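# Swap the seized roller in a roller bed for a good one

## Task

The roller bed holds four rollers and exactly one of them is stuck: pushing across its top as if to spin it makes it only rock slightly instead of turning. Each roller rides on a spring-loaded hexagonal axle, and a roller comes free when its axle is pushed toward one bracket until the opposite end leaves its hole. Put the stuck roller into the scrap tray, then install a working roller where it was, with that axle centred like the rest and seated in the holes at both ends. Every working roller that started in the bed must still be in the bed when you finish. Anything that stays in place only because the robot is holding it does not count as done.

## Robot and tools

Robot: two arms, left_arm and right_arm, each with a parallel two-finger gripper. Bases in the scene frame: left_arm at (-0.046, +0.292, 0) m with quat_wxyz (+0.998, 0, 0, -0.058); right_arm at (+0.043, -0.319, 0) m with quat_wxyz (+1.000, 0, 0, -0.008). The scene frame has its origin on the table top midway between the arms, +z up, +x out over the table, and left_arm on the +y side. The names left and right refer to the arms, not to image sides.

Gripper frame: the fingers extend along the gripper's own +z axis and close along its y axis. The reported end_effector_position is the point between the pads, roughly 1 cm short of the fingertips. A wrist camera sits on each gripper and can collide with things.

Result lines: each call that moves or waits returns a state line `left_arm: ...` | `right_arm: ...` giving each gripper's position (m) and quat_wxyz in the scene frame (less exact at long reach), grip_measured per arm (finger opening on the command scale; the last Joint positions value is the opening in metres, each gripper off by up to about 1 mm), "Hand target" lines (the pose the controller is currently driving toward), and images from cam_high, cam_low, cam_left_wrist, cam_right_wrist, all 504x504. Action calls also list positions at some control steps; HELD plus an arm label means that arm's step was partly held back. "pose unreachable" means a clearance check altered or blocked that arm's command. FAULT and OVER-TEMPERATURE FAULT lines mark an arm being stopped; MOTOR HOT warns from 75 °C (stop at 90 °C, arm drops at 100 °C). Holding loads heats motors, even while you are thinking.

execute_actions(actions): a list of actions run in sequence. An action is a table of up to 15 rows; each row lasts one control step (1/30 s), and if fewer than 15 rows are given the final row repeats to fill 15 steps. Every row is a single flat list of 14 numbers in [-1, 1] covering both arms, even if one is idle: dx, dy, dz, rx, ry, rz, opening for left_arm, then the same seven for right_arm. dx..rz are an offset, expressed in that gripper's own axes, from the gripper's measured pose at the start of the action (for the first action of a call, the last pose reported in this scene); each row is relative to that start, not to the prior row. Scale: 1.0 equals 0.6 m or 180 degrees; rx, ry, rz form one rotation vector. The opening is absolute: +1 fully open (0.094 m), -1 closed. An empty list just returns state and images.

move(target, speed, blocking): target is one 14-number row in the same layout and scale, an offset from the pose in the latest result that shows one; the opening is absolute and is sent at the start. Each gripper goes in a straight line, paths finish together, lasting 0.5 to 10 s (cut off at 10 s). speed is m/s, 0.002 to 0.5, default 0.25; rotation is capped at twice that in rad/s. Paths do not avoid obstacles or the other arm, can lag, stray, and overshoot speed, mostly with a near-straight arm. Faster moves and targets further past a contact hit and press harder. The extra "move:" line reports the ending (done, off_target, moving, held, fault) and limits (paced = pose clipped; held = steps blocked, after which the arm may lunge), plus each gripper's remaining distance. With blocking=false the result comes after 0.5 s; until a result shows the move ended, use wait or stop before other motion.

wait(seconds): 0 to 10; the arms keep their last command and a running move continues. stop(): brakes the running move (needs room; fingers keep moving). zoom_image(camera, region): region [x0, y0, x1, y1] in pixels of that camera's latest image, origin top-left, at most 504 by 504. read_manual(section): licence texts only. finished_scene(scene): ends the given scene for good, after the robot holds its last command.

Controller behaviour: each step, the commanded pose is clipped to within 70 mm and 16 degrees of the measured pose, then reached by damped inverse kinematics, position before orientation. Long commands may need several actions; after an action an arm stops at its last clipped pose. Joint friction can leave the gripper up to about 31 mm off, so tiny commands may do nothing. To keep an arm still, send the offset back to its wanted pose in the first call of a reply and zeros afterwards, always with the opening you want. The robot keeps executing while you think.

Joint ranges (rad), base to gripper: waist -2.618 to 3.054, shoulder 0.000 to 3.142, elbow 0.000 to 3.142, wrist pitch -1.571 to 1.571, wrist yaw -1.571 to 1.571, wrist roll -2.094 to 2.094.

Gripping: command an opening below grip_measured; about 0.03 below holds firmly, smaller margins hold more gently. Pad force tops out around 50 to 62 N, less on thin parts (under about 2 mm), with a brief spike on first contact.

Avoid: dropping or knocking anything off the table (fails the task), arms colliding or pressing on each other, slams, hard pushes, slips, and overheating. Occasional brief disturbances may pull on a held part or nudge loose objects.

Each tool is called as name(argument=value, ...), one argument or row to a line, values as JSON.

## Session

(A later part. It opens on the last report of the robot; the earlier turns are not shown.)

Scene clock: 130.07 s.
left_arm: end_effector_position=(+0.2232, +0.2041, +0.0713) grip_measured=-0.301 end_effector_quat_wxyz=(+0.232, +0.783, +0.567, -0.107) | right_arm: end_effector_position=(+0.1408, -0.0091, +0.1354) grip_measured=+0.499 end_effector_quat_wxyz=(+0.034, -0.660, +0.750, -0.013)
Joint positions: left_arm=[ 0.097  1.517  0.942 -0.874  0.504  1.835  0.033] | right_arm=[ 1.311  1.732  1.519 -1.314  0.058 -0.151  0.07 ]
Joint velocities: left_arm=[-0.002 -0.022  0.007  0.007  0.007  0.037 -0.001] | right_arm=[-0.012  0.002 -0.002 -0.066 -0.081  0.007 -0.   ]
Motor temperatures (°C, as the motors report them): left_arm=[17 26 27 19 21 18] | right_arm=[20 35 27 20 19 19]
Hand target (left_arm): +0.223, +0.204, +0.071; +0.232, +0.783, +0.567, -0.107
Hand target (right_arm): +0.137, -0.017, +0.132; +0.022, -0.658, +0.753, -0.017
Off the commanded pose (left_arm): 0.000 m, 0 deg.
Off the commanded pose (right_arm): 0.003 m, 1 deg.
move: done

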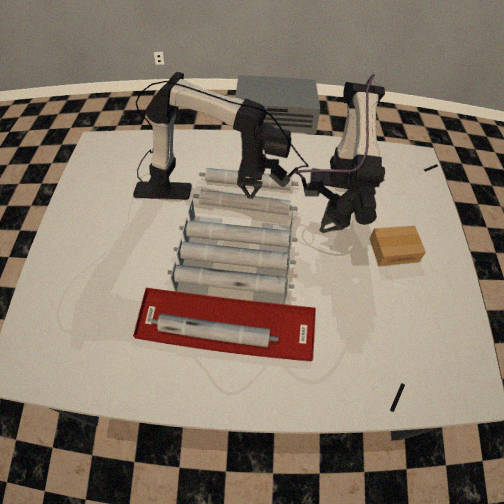

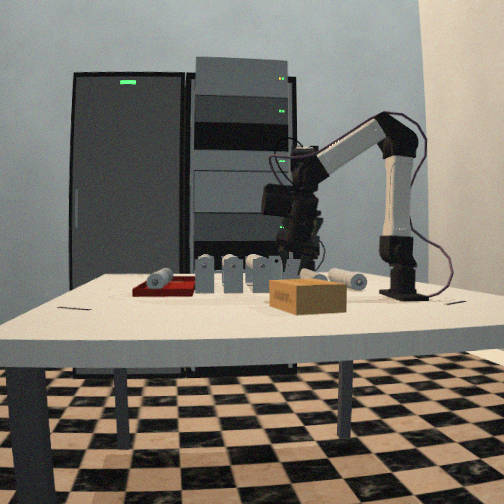

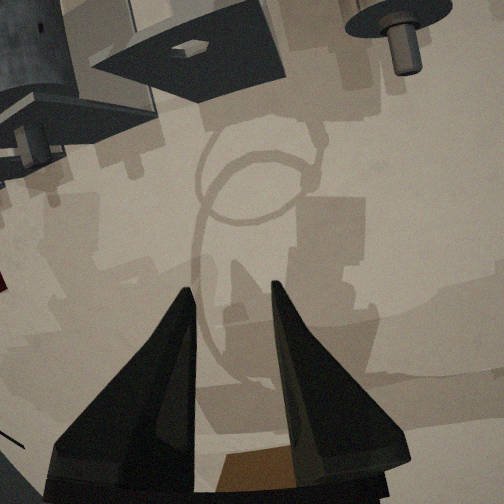

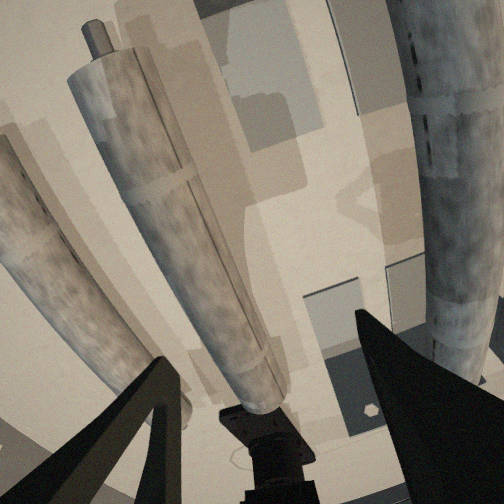

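move(
  target=[0,0,0,0,0,0,-0.3,0.04,0.045,0.12,0,0,0,0.5],
  speed=0.1,
)

Scene clock: 133.27 s.
left_arm: end_effector_position=(+0.2232, +0.2041, +0.0713) grip_measured=-0.301 end_effector_quat_wxyz=(+0.232, +0.783, +0.567, -0.107) | right_arm: end_effector_position=(+0.1193, -0.0272, +0.0629) grip_measured=+0.499 end_effector_quat_wxyz=(+0.030, -0.660, +0.750, -0.014)
Joint positions: left_arm=[ 0.097  1.517  0.942 -0.874  0.504  1.835  0.033] | right_arm=[ 1.363  1.689  1.178 -1.029  0.057 -0.098  0.07 ]
Joint velocities: left_arm=[-0.007 -0.012 -0.002  0.022 -0.007 -0.022 -0.001] | right_arm=[ 0.017  0.002 -0.012 -0.051 -0.066 -0.037 -0.   ]
Motor temperatures (°C, as the motors report them): left_arm=[17 26 27 19 21 18] | right_arm=[20 35 27 20 19 19]
Hand target (left_arm): +0.223, +0.204, +0.071; +0.232, +0.783, +0.567, -0.107
Hand target (right_arm): +0.117, -0.029, +0.061; +0.034, -0.660, +0.750, -0.013
Off the commanded pose (left_arm): 0.000 m, 0 deg.
Off the commanded pose (right_arm): 0.004 m, 1 deg.
move: done

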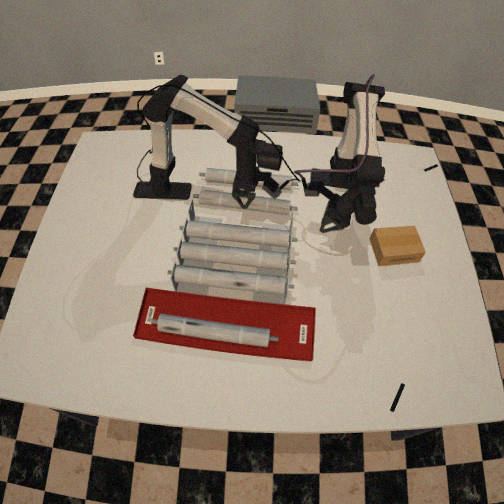

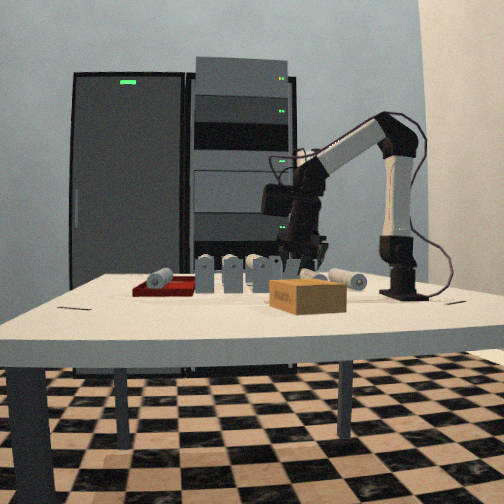

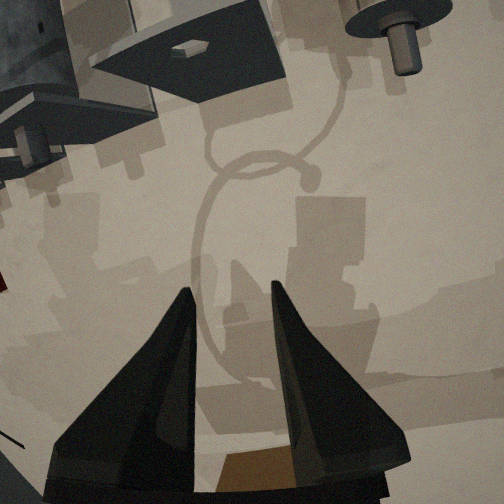

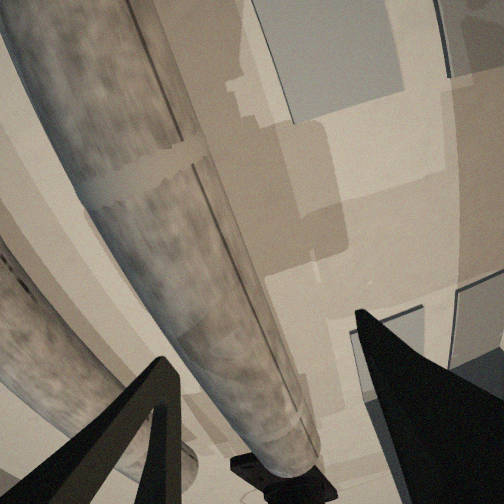

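move(
  target=[0,0,0,0,0,0,-0.3,0.01,0.02,0.065,0,0,0,0.5],
  speed=0.06,
)

move(
  target=[0,0,0,0,0,0,-0.3,0,0,0,0,0,0,-0.1],
)

move(
  target=[0,0,0,0,0,0,-0.3,0,0,-0.2,0,0,0,-0.1],
  speed=0.08,
)

move(
  target=[0,0,0,0,0,0,-0.3,0.06,-0.125,0,0,0.06,0,-0.1],
  speed=0.08,
)

Scene clock: 137.20 s.
left_arm: end_effector_position=(+0.2232, +0.2041, +0.0713) grip_measured=-0.301 end_effector_quat_wxyz=(+0.232, +0.783, +0.567, -0.107) | right_arm: end_effector_position=(+0.1124, -0.0269, +0.0343) grip_measured=+0.499 end_effector_quat_wxyz=(+0.039, -0.660, +0.750, -0.005)
Joint positions: left_arm=[ 0.097  1.517  0.942 -0.874  0.504  1.835  0.033] | right_arm=[ 1.384  1.699  1.069 -0.886  0.055 -0.076  0.07 ]
Joint velocities: left_arm=[-0.012 -0.002 -0.002 -0.007  0.037 -0.022  0.001] | right_arm=[-0.022  0.007 -0.007 -0.037 -0.051 -0.051  0.   ]
Motor temperatures (°C, as the motors report them): left_arm=[17 26 27 19 21 18] | right_arm=[20 34 27 20 19 19]
Hand target (left_arm): +0.223, +0.204, +0.071; +0.232, +0.783, +0.567, -0.107
Hand target (right_arm): +0.110, -0.032, +0.024; +0.029, -0.661, +0.750, -0.014
Off the commanded pose (left_arm): 0.000 m, 0 deg.
Off the commanded pose (right_arm): 0.012 m, 1 deg.
move: off_target (right_arm)

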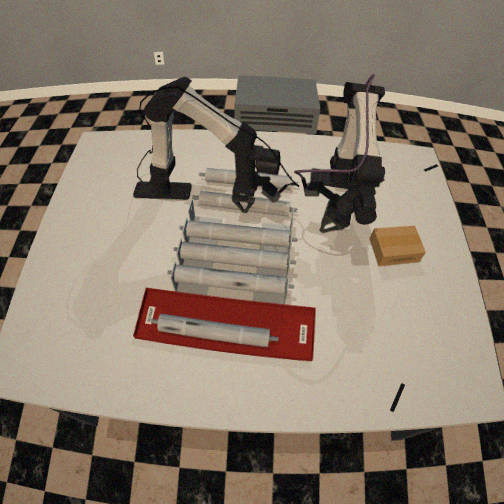

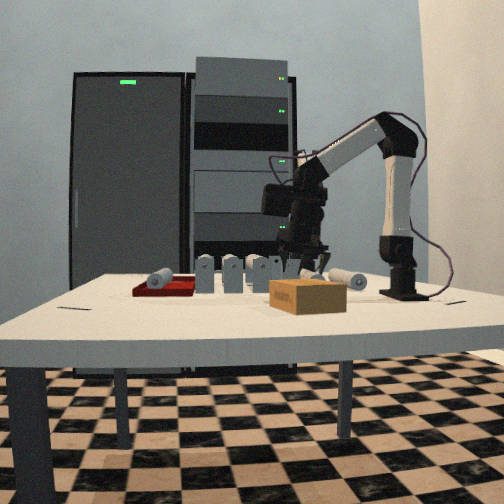

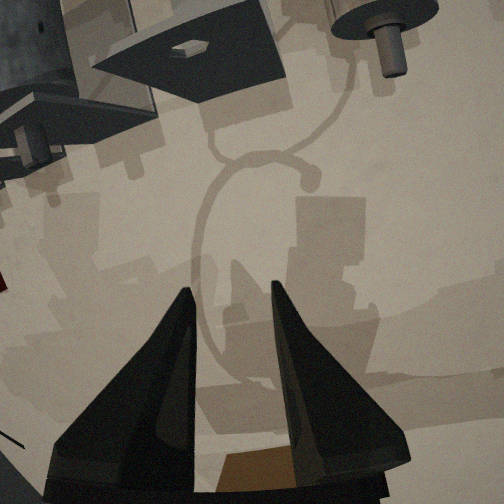

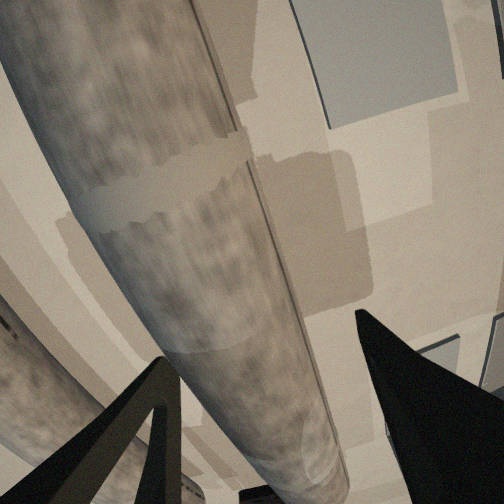

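Scene clock: 137.70 s.
left_arm: end_effector_position=(+0.2232, +0.2041, +0.0713) grip_measured=-0.301 end_effector_quat_wxyz=(+0.232, +0.783, +0.567, -0.107) | right_arm: end_effector_position=(+0.1099, -0.0263, +0.0342) grip_measured=-0.011 end_effector_quat_wxyz=(+0.035, -0.661, +0.750, -0.001)
Joint positions: left_arm=[ 0.097  1.517  0.942 -0.874  0.504  1.835  0.033] | right_arm=[ 1.386  1.699  1.069 -0.886  0.045 -0.076  0.046]
Joint velocities: left_arm=[-0.007 -0.007  0.002 -0.037 -0.037  0.022 -0.001] | right_arm=[-0.017  0.002  0.002 -0.007 -0.037  0.007  0.   ]
Motor temperatures (°C, as the motors report them): left_arm=[17 26 27 19 21 18] | right_arm=[20 34 27 20 19 19]
Hand target (left_arm): +0.223, +0.204, +0.071; +0.232, +0.783, +0.567, -0.107
Hand target (right_arm): +0.112, -0.027, +0.034; +0.039, -0.660, +0.751, -0.005
Off the commanded pose (left_arm): 0.000 m, 0 deg.
Off the commanded pose (right_arm): 0.003 m, 1 deg.
move: done

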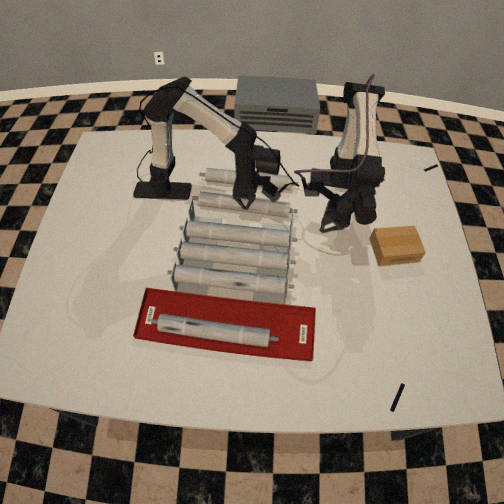

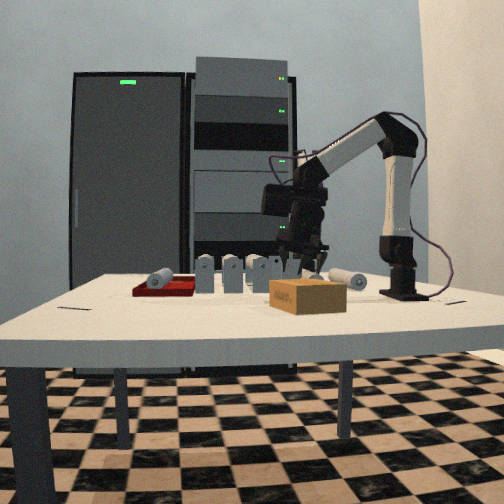

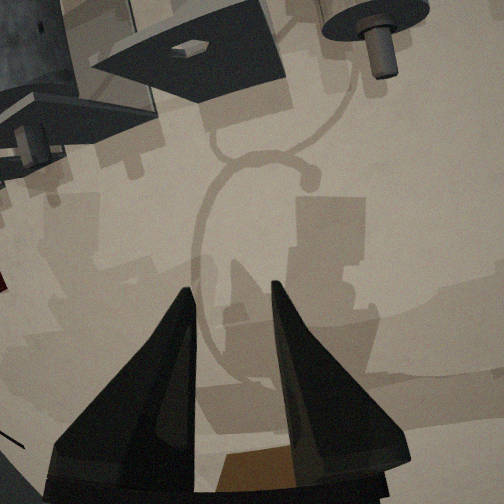

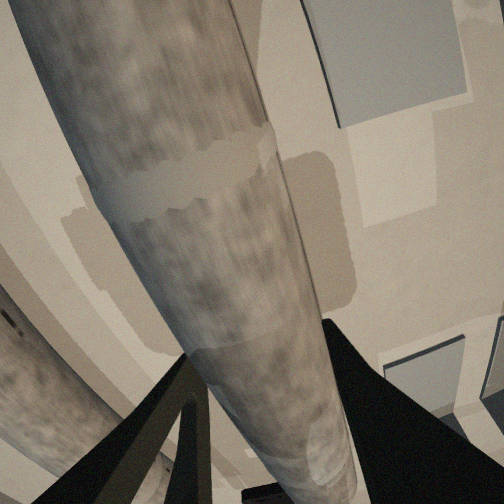

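Scene clock: 139.77 s.
left_arm: end_effector_position=(+0.2232, +0.2041, +0.0713) grip_measured=-0.301 end_effector_quat_wxyz=(+0.232, +0.783, +0.567, -0.107) | right_arm: end_effector_position=(+0.1026, -0.0340, +0.1318) grip_measured=-0.011 end_effector_quat_wxyz=(+0.013, -0.661, +0.750, -0.016)
Joint positions: left_arm=[ 0.097  1.517  0.942 -0.874  0.504  1.835  0.033] | right_arm=[ 1.404  1.645  1.408 -1.334  0.041 -0.056  0.046]
Joint velocities: left_arm=[-0.007  0.007 -0.007 -0.095 -0.037 -0.037 -0.001] | right_arm=[-0.007  0.007 -0.017 -0.022 -0.022 -0.037 -0.001]
Motor temperatures (°C, as the motors report them): left_arm=[17 26 27 19 21 18] | right_arm=[20 34 27 20 19 19]
Hand target (left_arm): +0.223, +0.204, +0.071; +0.232, +0.783, +0.567, -0.107
Hand target (right_arm): +0.102, -0.031, +0.153; +0.035, -0.661, +0.750, -0.001
Off the commanded pose (left_arm): 0.000 m, 0 deg.
Off the commanded pose (right_arm): 0.022 m, 3 deg.
move: off_target (right_arm)

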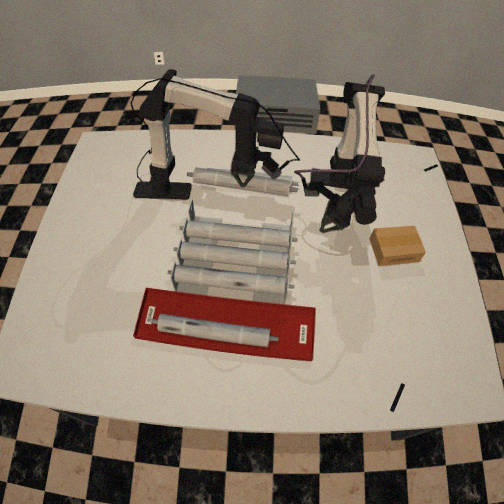

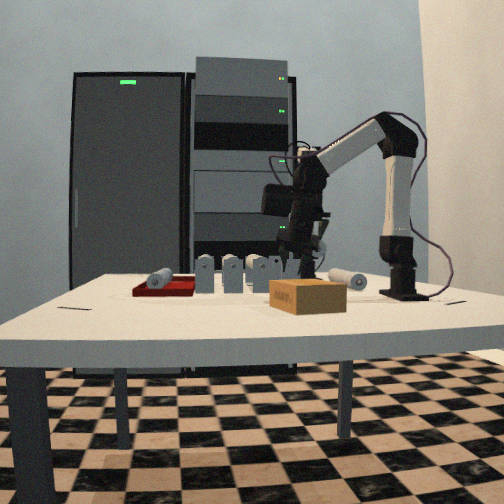

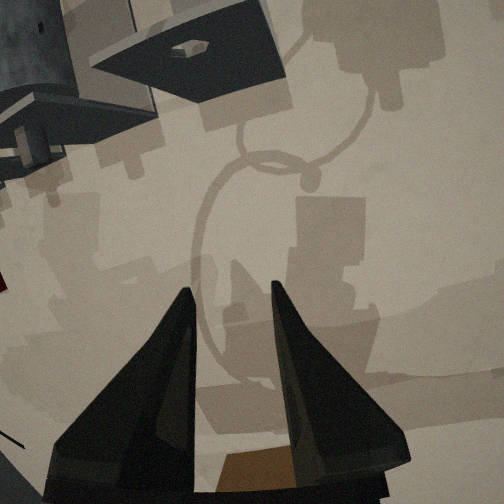

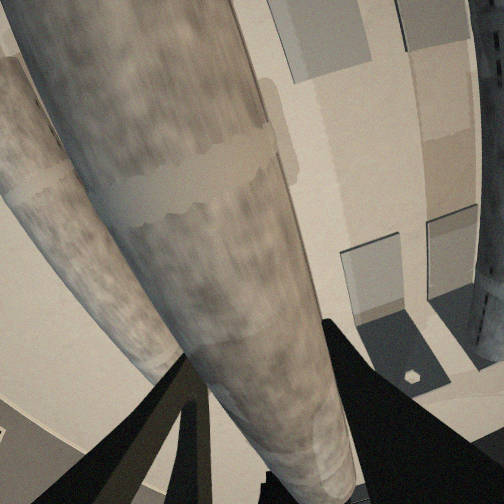

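Scene clock: 141.37 s.
left_arm: end_effector_position=(+0.2232, +0.2041, +0.0713) grip_measured=-0.301 end_effector_quat_wxyz=(+0.232, +0.783, +0.567, -0.107) | right_arm: end_effector_position=(+0.1708, -0.0722, +0.1229) grip_measured=-0.011 end_effector_quat_wxyz=(-0.054, -0.654, +0.752, -0.069)
Joint positions: left_arm=[ 0.097  1.517  0.942 -0.874  0.504  1.835  0.033] | right_arm=[ 1.157  1.739  1.465 -1.453  0.08  -0.284  0.046]
Joint velocities: left_arm=[ 0.012 -0.007 -0.007  0.066  0.037 -0.007 -0.001] | right_arm=[-0.007  0.002 -0.002 -0.007  0.037  0.007 -0.001]
Motor temperatures (°C, as the motors report them): left_arm=[17 26 27 19 21 18] | right_arm=[20 34 27 20 19 19]
Hand target (left_arm): +0.223, +0.204, +0.071; +0.232, +0.783, +0.567, -0.107
Hand target (right_arm): +0.173, -0.077, +0.136; -0.055, -0.655, +0.749, -0.078
Off the commanded pose (left_arm): 0.000 m, 0 deg.
Off the commanded pose (right_arm): 0.014 m, 1 deg.
move: off_target (right_arm)

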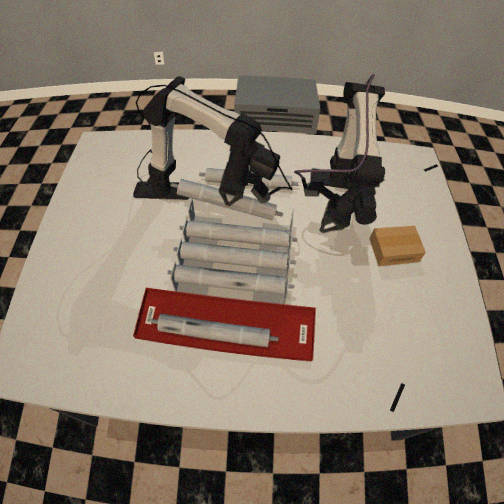

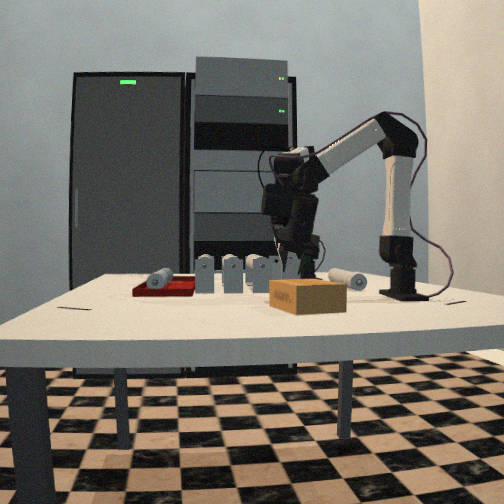

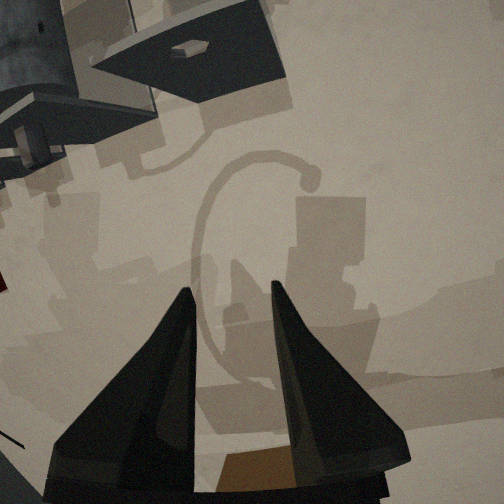

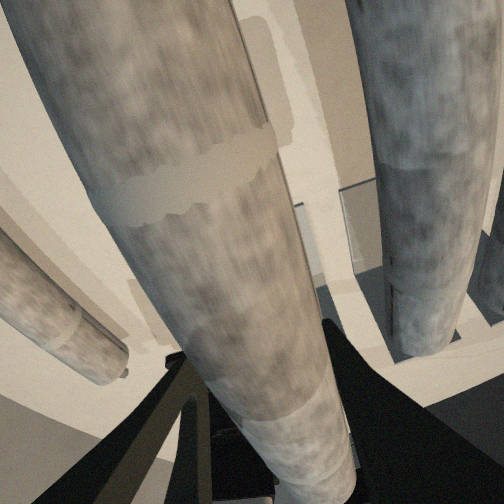

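move(
  target=[0,0,0,0,0,0,-0.3,-0.02,-0.025,0.0,0,0,0,-0.1],
  speed=0.04,
)

zoom_image(
  camera="cam_high",
  region=[230,170,330,250],
)

zoom_image(
  camera="cam_low",
  region=[240,220,340,300],
)

Scene clock: 145.37 s.
left_arm: end_effector_position=(+0.2232, +0.2041, +0.0713) grip_measured=-0.301 end_effector_quat_wxyz=(+0.232, +0.783, +0.567, -0.107) | right_arm: end_effector_position=(+0.1822, -0.0628, +0.1094) grip_measured=-0.011 end_effector_quat_wxyz=(-0.063, -0.653, +0.752, -0.066)
Joint positions: left_arm=[ 0.097  1.517  0.942 -0.874  0.504  1.835  0.033] | right_arm=[ 1.131  1.806  1.491 -1.424  0.072 -0.309  0.046]
Joint velocities: left_arm=[-0.007  0.002  0.002  0.007  0.007 -0.007 -0.   ] | right_arm=[-0.027  0.002  0.002  0.037  0.037  0.037 -0.   ]
Motor temperatures (°C, as the motors report them): left_arm=[17 26 27 19 21 18] | right_arm=[20 34 28 20 19 19]
Hand target (left_arm): +0.223, +0.204, +0.071; +0.232, +0.783, +0.567, -0.107
Hand target (right_arm): +0.187, -0.062, +0.121; -0.054, -0.654, +0.752, -0.068
Off the commanded pose (left_arm): 0.000 m, 0 deg.
Off the commanded pose (right_arm): 0.013 m, 1 deg.
move: off_target (right_arm)

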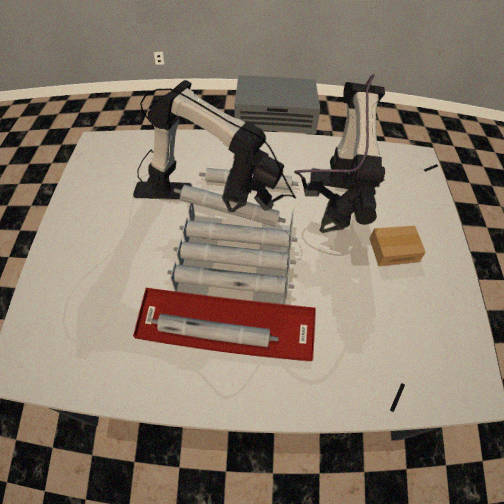

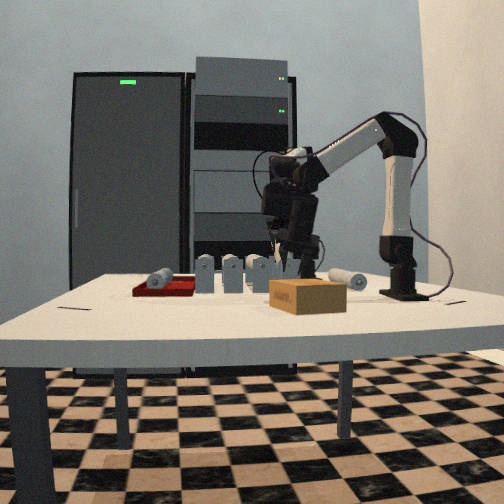

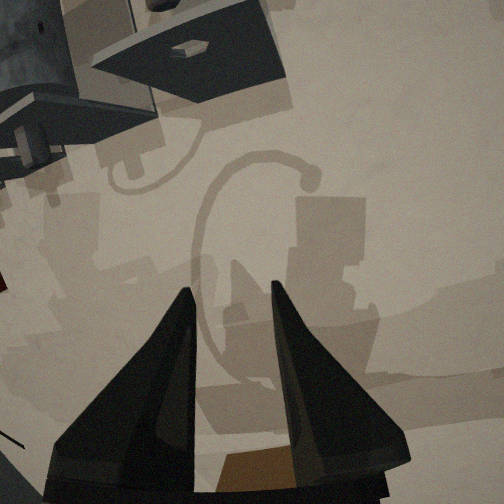

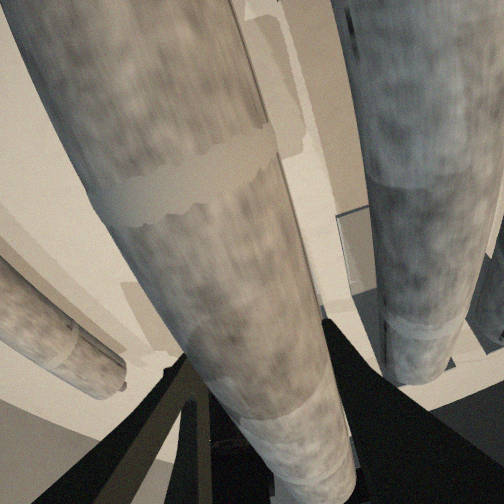

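Region (230, 170, 330, 250) of cam_high's 504x504 image, scaled by 5.040, with more detail than that image has; it fills the top 403 rows of this view, and the rest is white.

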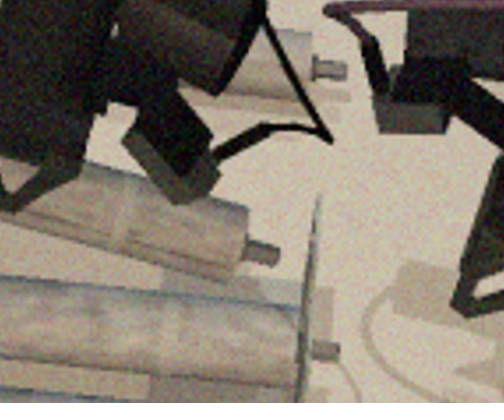

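Region (240, 220, 340, 300) of cam_low's 504x504 image, scaled by 5.040, with more detail than that image has; it fills the top 403 rows of this view, and the rest is white.

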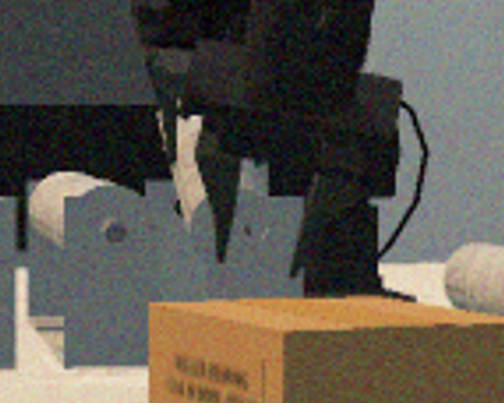

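move(
  target=[0,0,0,0,0,0,-0.3,-0.07,0,-0.025,0,0,0,-0.1],
  speed=0.03,
)

zoom_image(
  camera="cam_low",
  region=[240,220,340,300],
)

Scene clock: 149.07 s.
left_arm: end_effector_position=(+0.2232, +0.2041, +0.0713) grip_measured=-0.301 end_effector_quat_wxyz=(+0.232, +0.783, +0.567, -0.107) | right_arm: end_effector_position=(+0.1845, -0.0410, +0.1088) grip_measured=-0.011 end_effector_quat_wxyz=(-0.101, -0.647, +0.751, -0.087)
Joint positions: left_arm=[ 0.097  1.517  0.942 -0.874  0.504  1.835  0.033] | right_arm=[ 1.156  1.969  1.687 -1.545  0.074 -0.273  0.046]
Joint velocities: left_arm=[ 0.002 -0.002 -0.017  0.007 -0.051 -0.081  0.   ] | right_arm=[ 0.002 -0.017  0.002  0.066 -0.095  0.066  0.   ]
Motor temperatures (°C, as the motors report them): left_arm=[17 26 27 19 21 18] | right_arm=[20 34 29 20 19 19]
Hand target (left_arm): +0.223, +0.204, +0.071; +0.232, +0.783, +0.567, -0.107
Hand target (right_arm): +0.187, -0.020, +0.117; -0.064, -0.653, +0.752, -0.066
Off the commanded pose (left_arm): 0.000 m, 0 deg.
Off the commanded pose (right_arm): 0.023 m, 5 deg.
move: off_target (right_arm)

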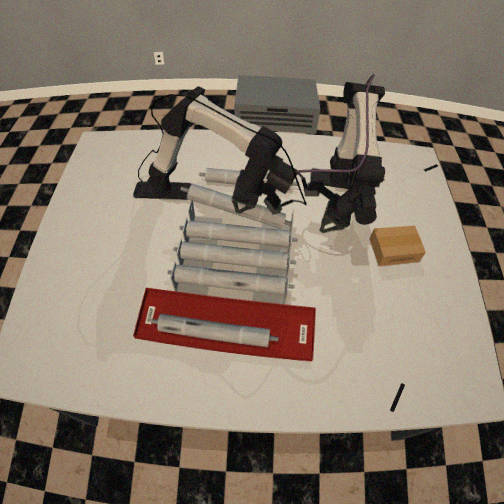

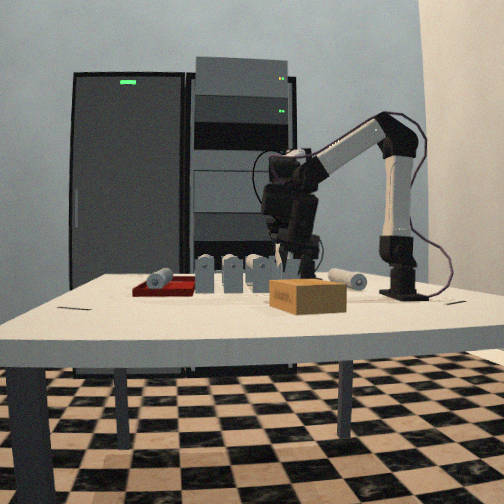

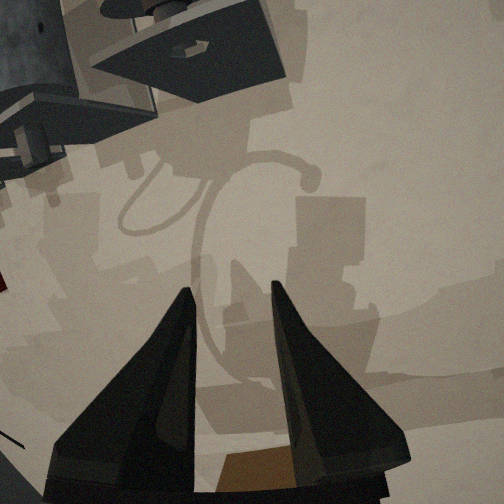

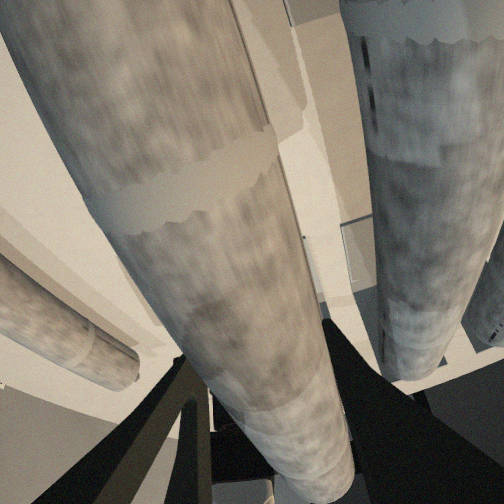

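Region (240, 220, 340, 300) of cam_low's 504x504 image, scaled by 5.040, with more detail than that image has; it fills the top 403 rows of this view, and the rest is white.

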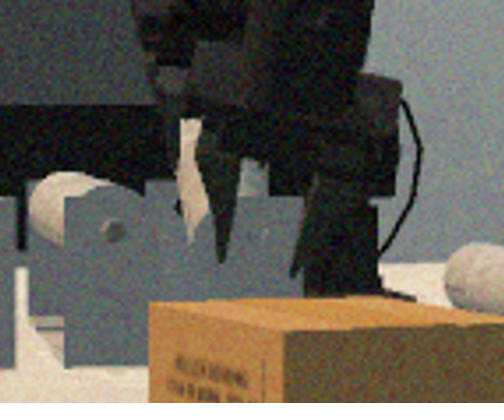

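move(
  target=[0,0,0,0,0,0,-0.3,-0.04,0.012,-0.02,0,-0.03,0,-0.1],
  speed=0.02,
)

Scene clock: 153.23 s.
left_arm: end_effector_position=(+0.2232, +0.2041, +0.0713) grip_measured=-0.301 end_effector_quat_wxyz=(+0.232, +0.783, +0.567, -0.107) | right_arm: end_effector_position=(+0.1811, -0.0402, +0.1091) grip_measured=-0.011 end_effector_quat_wxyz=(-0.102, -0.640, +0.757, -0.087)
Joint positions: left_arm=[ 0.097  1.517  0.942 -0.874  0.504  1.835  0.033] | right_arm=[ 1.165  1.97   1.688 -1.549  0.069 -0.246  0.046]
Joint velocities: left_arm=[ 0.007 -0.017  0.002 -0.066  0.022 -0.022 -0.   ] | right_arm=[-0.002 -0.002 -0.017 -0.007 -0.007 -0.007 -0.   ]
Motor temperatures (°C, as the motors report them): left_arm=[17 26 27 19 21 18] | right_arm=[20 34 29 20 19 19]
Hand target (left_arm): +0.223, +0.204, +0.071; +0.232, +0.783, +0.567, -0.107
Hand target (right_arm): +0.180, -0.015, +0.115; -0.066, -0.651, +0.754, -0.055
Off the commanded pose (left_arm): 0.000 m, 0 deg.
Off the commanded pose (right_arm): 0.027 m, 6 deg.
move: off_target (right_arm)

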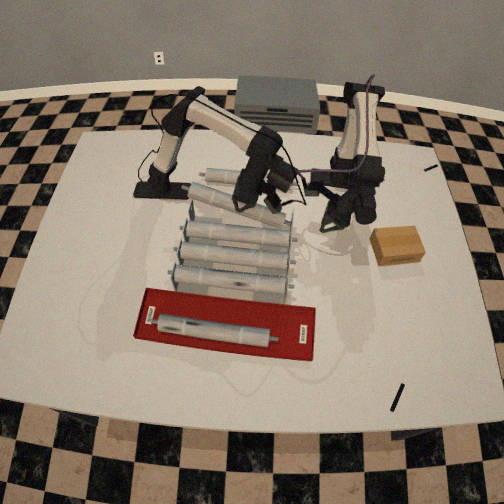

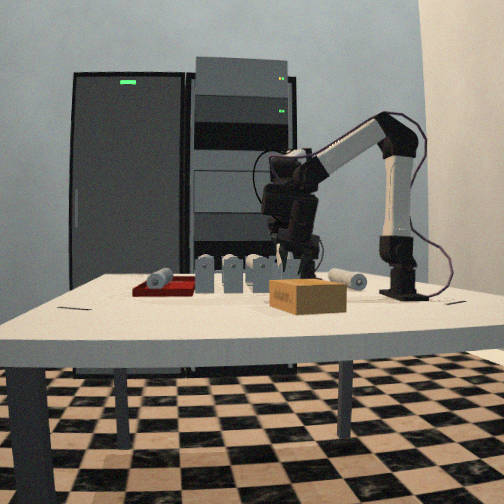

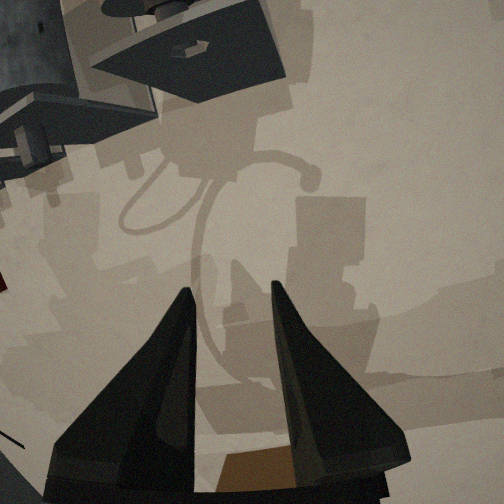

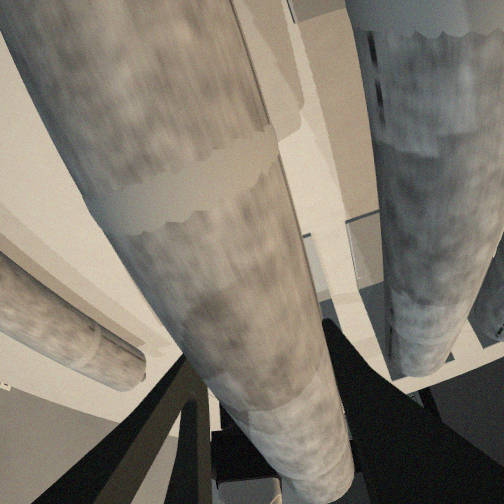

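move(
  target=[0,0,0,0,0,0,-0.3,0.025,0,-0.02,0,-0.03,-0.02,-0.1],
  speed=0.03,
)

move(
  target=[0,0,0,0,0,0,-0.3,-0.07,0,-0.02,0,0,0,-0.1],
  speed=0.03,
)

Scene clock: 158.13 s.
left_arm: end_effector_position=(+0.2232, +0.2041, +0.0713) grip_measured=-0.301 end_effector_quat_wxyz=(+0.232, +0.783, +0.567, -0.107) | right_arm: end_effector_position=(+0.1796, -0.0446, +0.1130) grip_measured=-0.011 end_effector_quat_wxyz=(-0.076, -0.666, +0.740, -0.056)
Joint positions: left_arm=[ 0.097  1.517  0.942 -0.874  0.504  1.835  0.033] | right_arm=[ 1.149  1.878  1.596 -1.472  0.044 -0.33   0.046]
Joint velocities: left_arm=[ 0.002  0.002  0.002 -0.051  0.007  0.007  0.   ] | right_arm=[-0.007 -0.002 -0.007 -0.007 -0.051 -0.066 -0.002]
Motor temperatures (°C, as the motors report them): left_arm=[17 26 27 19 21 18] | right_arm=[20 35 29 20 19 19]
Hand target (left_arm): +0.223, +0.204, +0.071; +0.232, +0.783, +0.567, -0.107
Hand target (right_arm): +0.179, -0.051, +0.124; -0.069, -0.667, +0.740, -0.053
Off the commanded pose (left_arm): 0.000 m, 0 deg.
Off the commanded pose (right_arm): 0.013 m, 1 deg.
move: off_target (right_arm)

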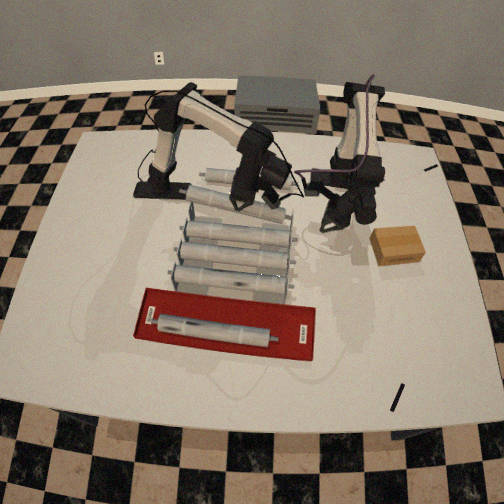

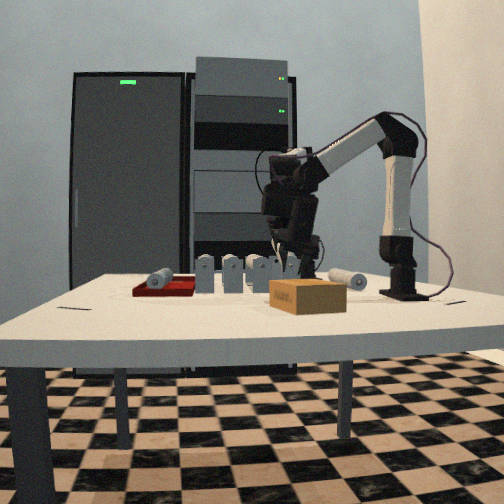

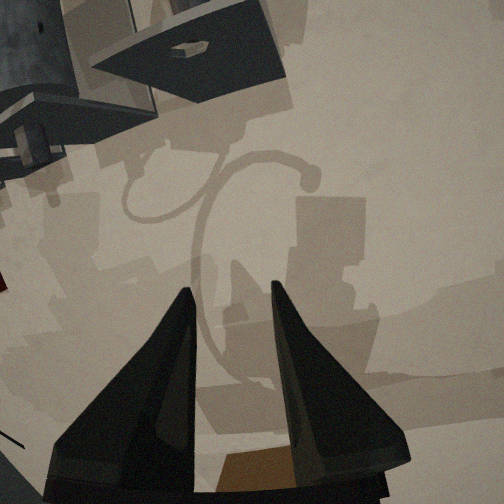

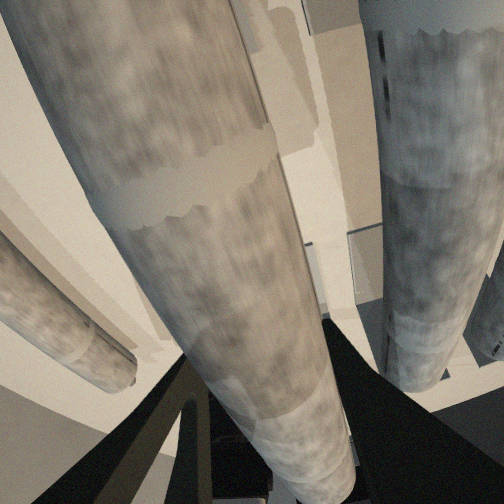

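Scene clock: 159.93 s.
left_arm: end_effector_position=(+0.2232, +0.2041, +0.0713) grip_measured=-0.301 end_effector_quat_wxyz=(+0.232, +0.783, +0.567, -0.107) | right_arm: end_effector_position=(+0.1847, -0.0250, +0.1006) grip_measured=-0.013 end_effector_quat_wxyz=(+0.112, +0.667, -0.732, +0.085)
Joint positions: left_arm=[ 0.097  1.517  0.942 -0.874  0.504  1.835  0.033] | right_arm=[ 1.171  2.048  1.764 -1.561  0.065 -0.315  0.046]
Joint velocities: left_arm=[-0.017 -0.002 -0.012  0.051  0.051 -0.037 -0.   ] | right_arm=[-0.012 -0.027 -0.012  0.022 -0.007  0.007 -0.001]
Motor temperatures (°C, as the motors report them): left_arm=[17 26 27 19 21 18] | right_arm=[20 35 30 20 19 19]
Hand target (left_arm): +0.223, +0.204, +0.071; +0.232, +0.783, +0.567, -0.107
Hand target (right_arm): +0.183, -0.003, +0.117; -0.076, -0.667, +0.739, -0.055
Off the commanded pose (left_arm): 0.000 m, 0 deg.
Off the commanded pose (right_arm): 0.029 m, 5 deg.
move: off_target (right_arm)

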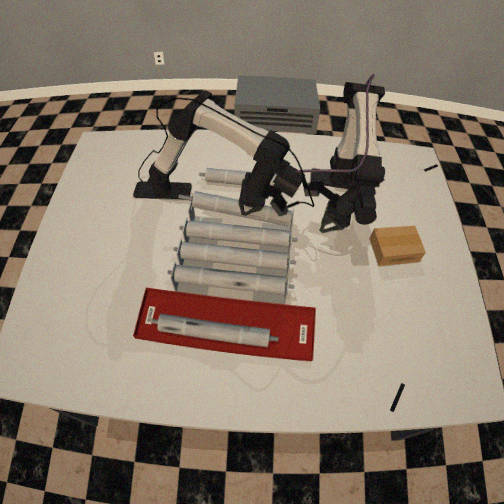

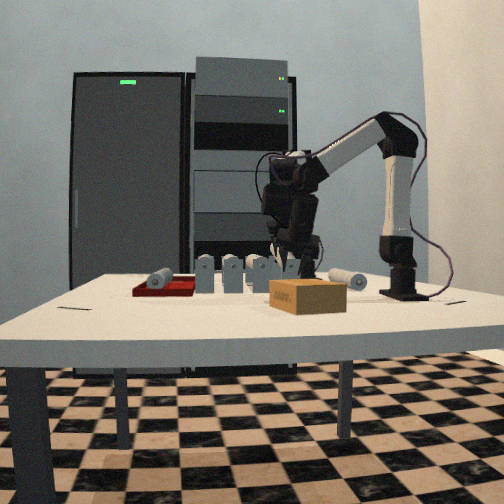

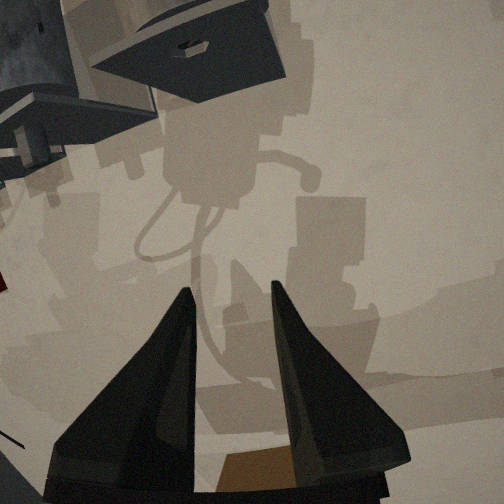

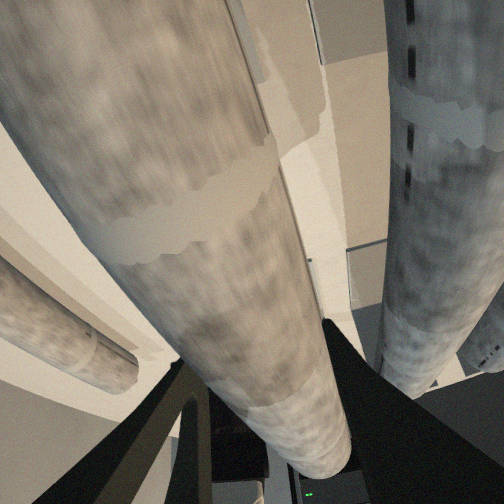

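move(
  target=[0,0,0,0,0,0,-0.3,-0.02,0,0.01,0,0,0,-0.1],
  speed=0.02,
)

zoom_image(
  camera="cam_high",
  region=[150,150,330,310],
)

Scene clock: 162.83 s.
left_arm: end_effector_position=(+0.2232, +0.2041, +0.0713) grip_measured=-0.301 end_effector_quat_wxyz=(+0.232, +0.783, +0.567, -0.107) | right_arm: end_effector_position=(+0.1855, -0.0285, +0.0908) grip_measured=-0.019 end_effector_quat_wxyz=(+0.126, +0.668, -0.727, +0.098)
Joint positions: left_arm=[ 0.097  1.517  0.942 -0.874  0.504  1.835  0.033] | right_arm=[ 1.171  2.075  1.754 -1.561  0.077 -0.319  0.046]
Joint velocities: left_arm=[-0.002 -0.012 -0.012  0.022  0.022  0.007  0.   ] | right_arm=[-0.012 -0.007 -0.007 -0.007 -0.037 -0.095 -0.001]
Motor temperatures (°C, as the motors report them): left_arm=[17 26 27 19 21 18] | right_arm=[20 35 30 20 19 19]
Hand target (left_arm): +0.223, +0.204, +0.071; +0.232, +0.783, +0.567, -0.107
Hand target (right_arm): +0.185, -0.016, +0.092; +0.112, +0.667, -0.731, +0.085
Off the commanded pose (left_arm): 0.000 m, 0 deg.
Off the commanded pose (right_arm): 0.013 m, 2 deg.
move: off_target (right_arm)

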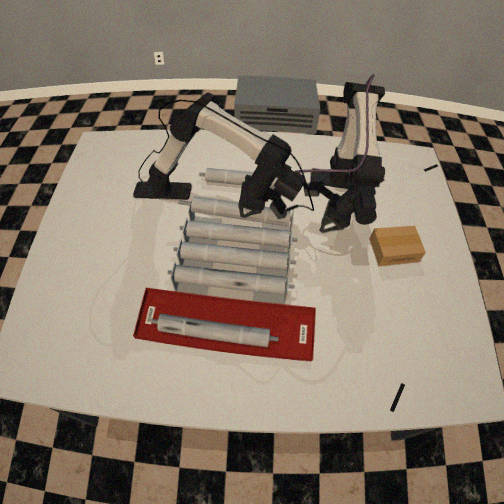

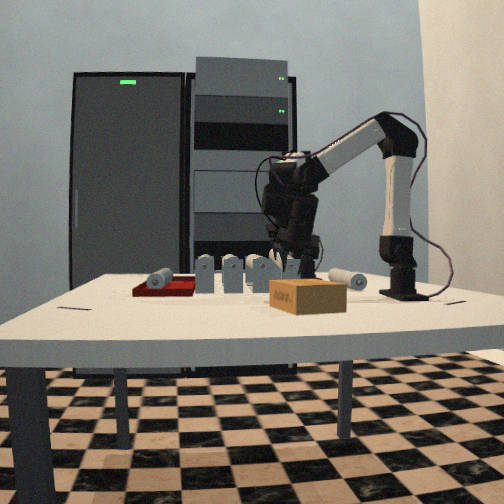

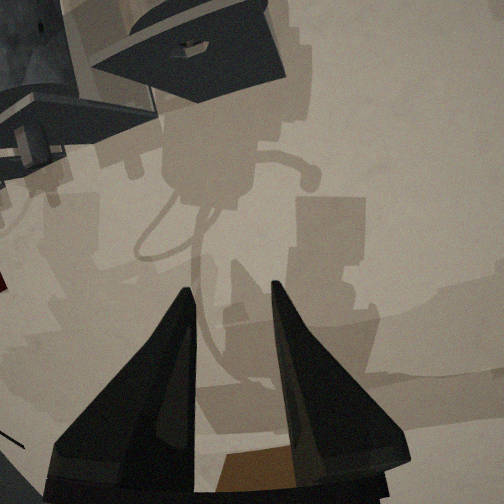

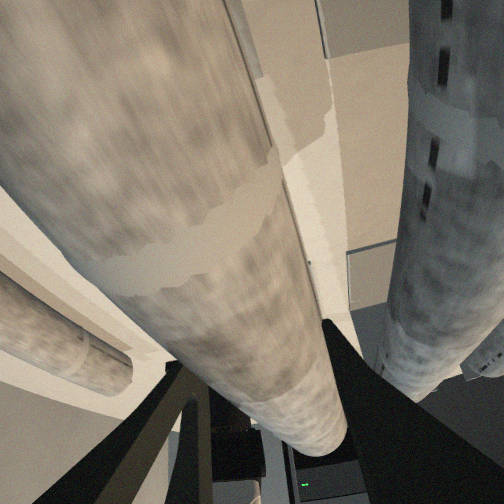

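Region (150, 150, 330, 310) of cam_high's 504x504 image, scaled by 2.800, with more detail than that image has.

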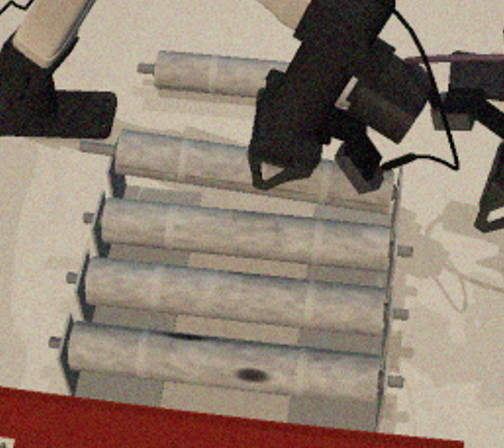

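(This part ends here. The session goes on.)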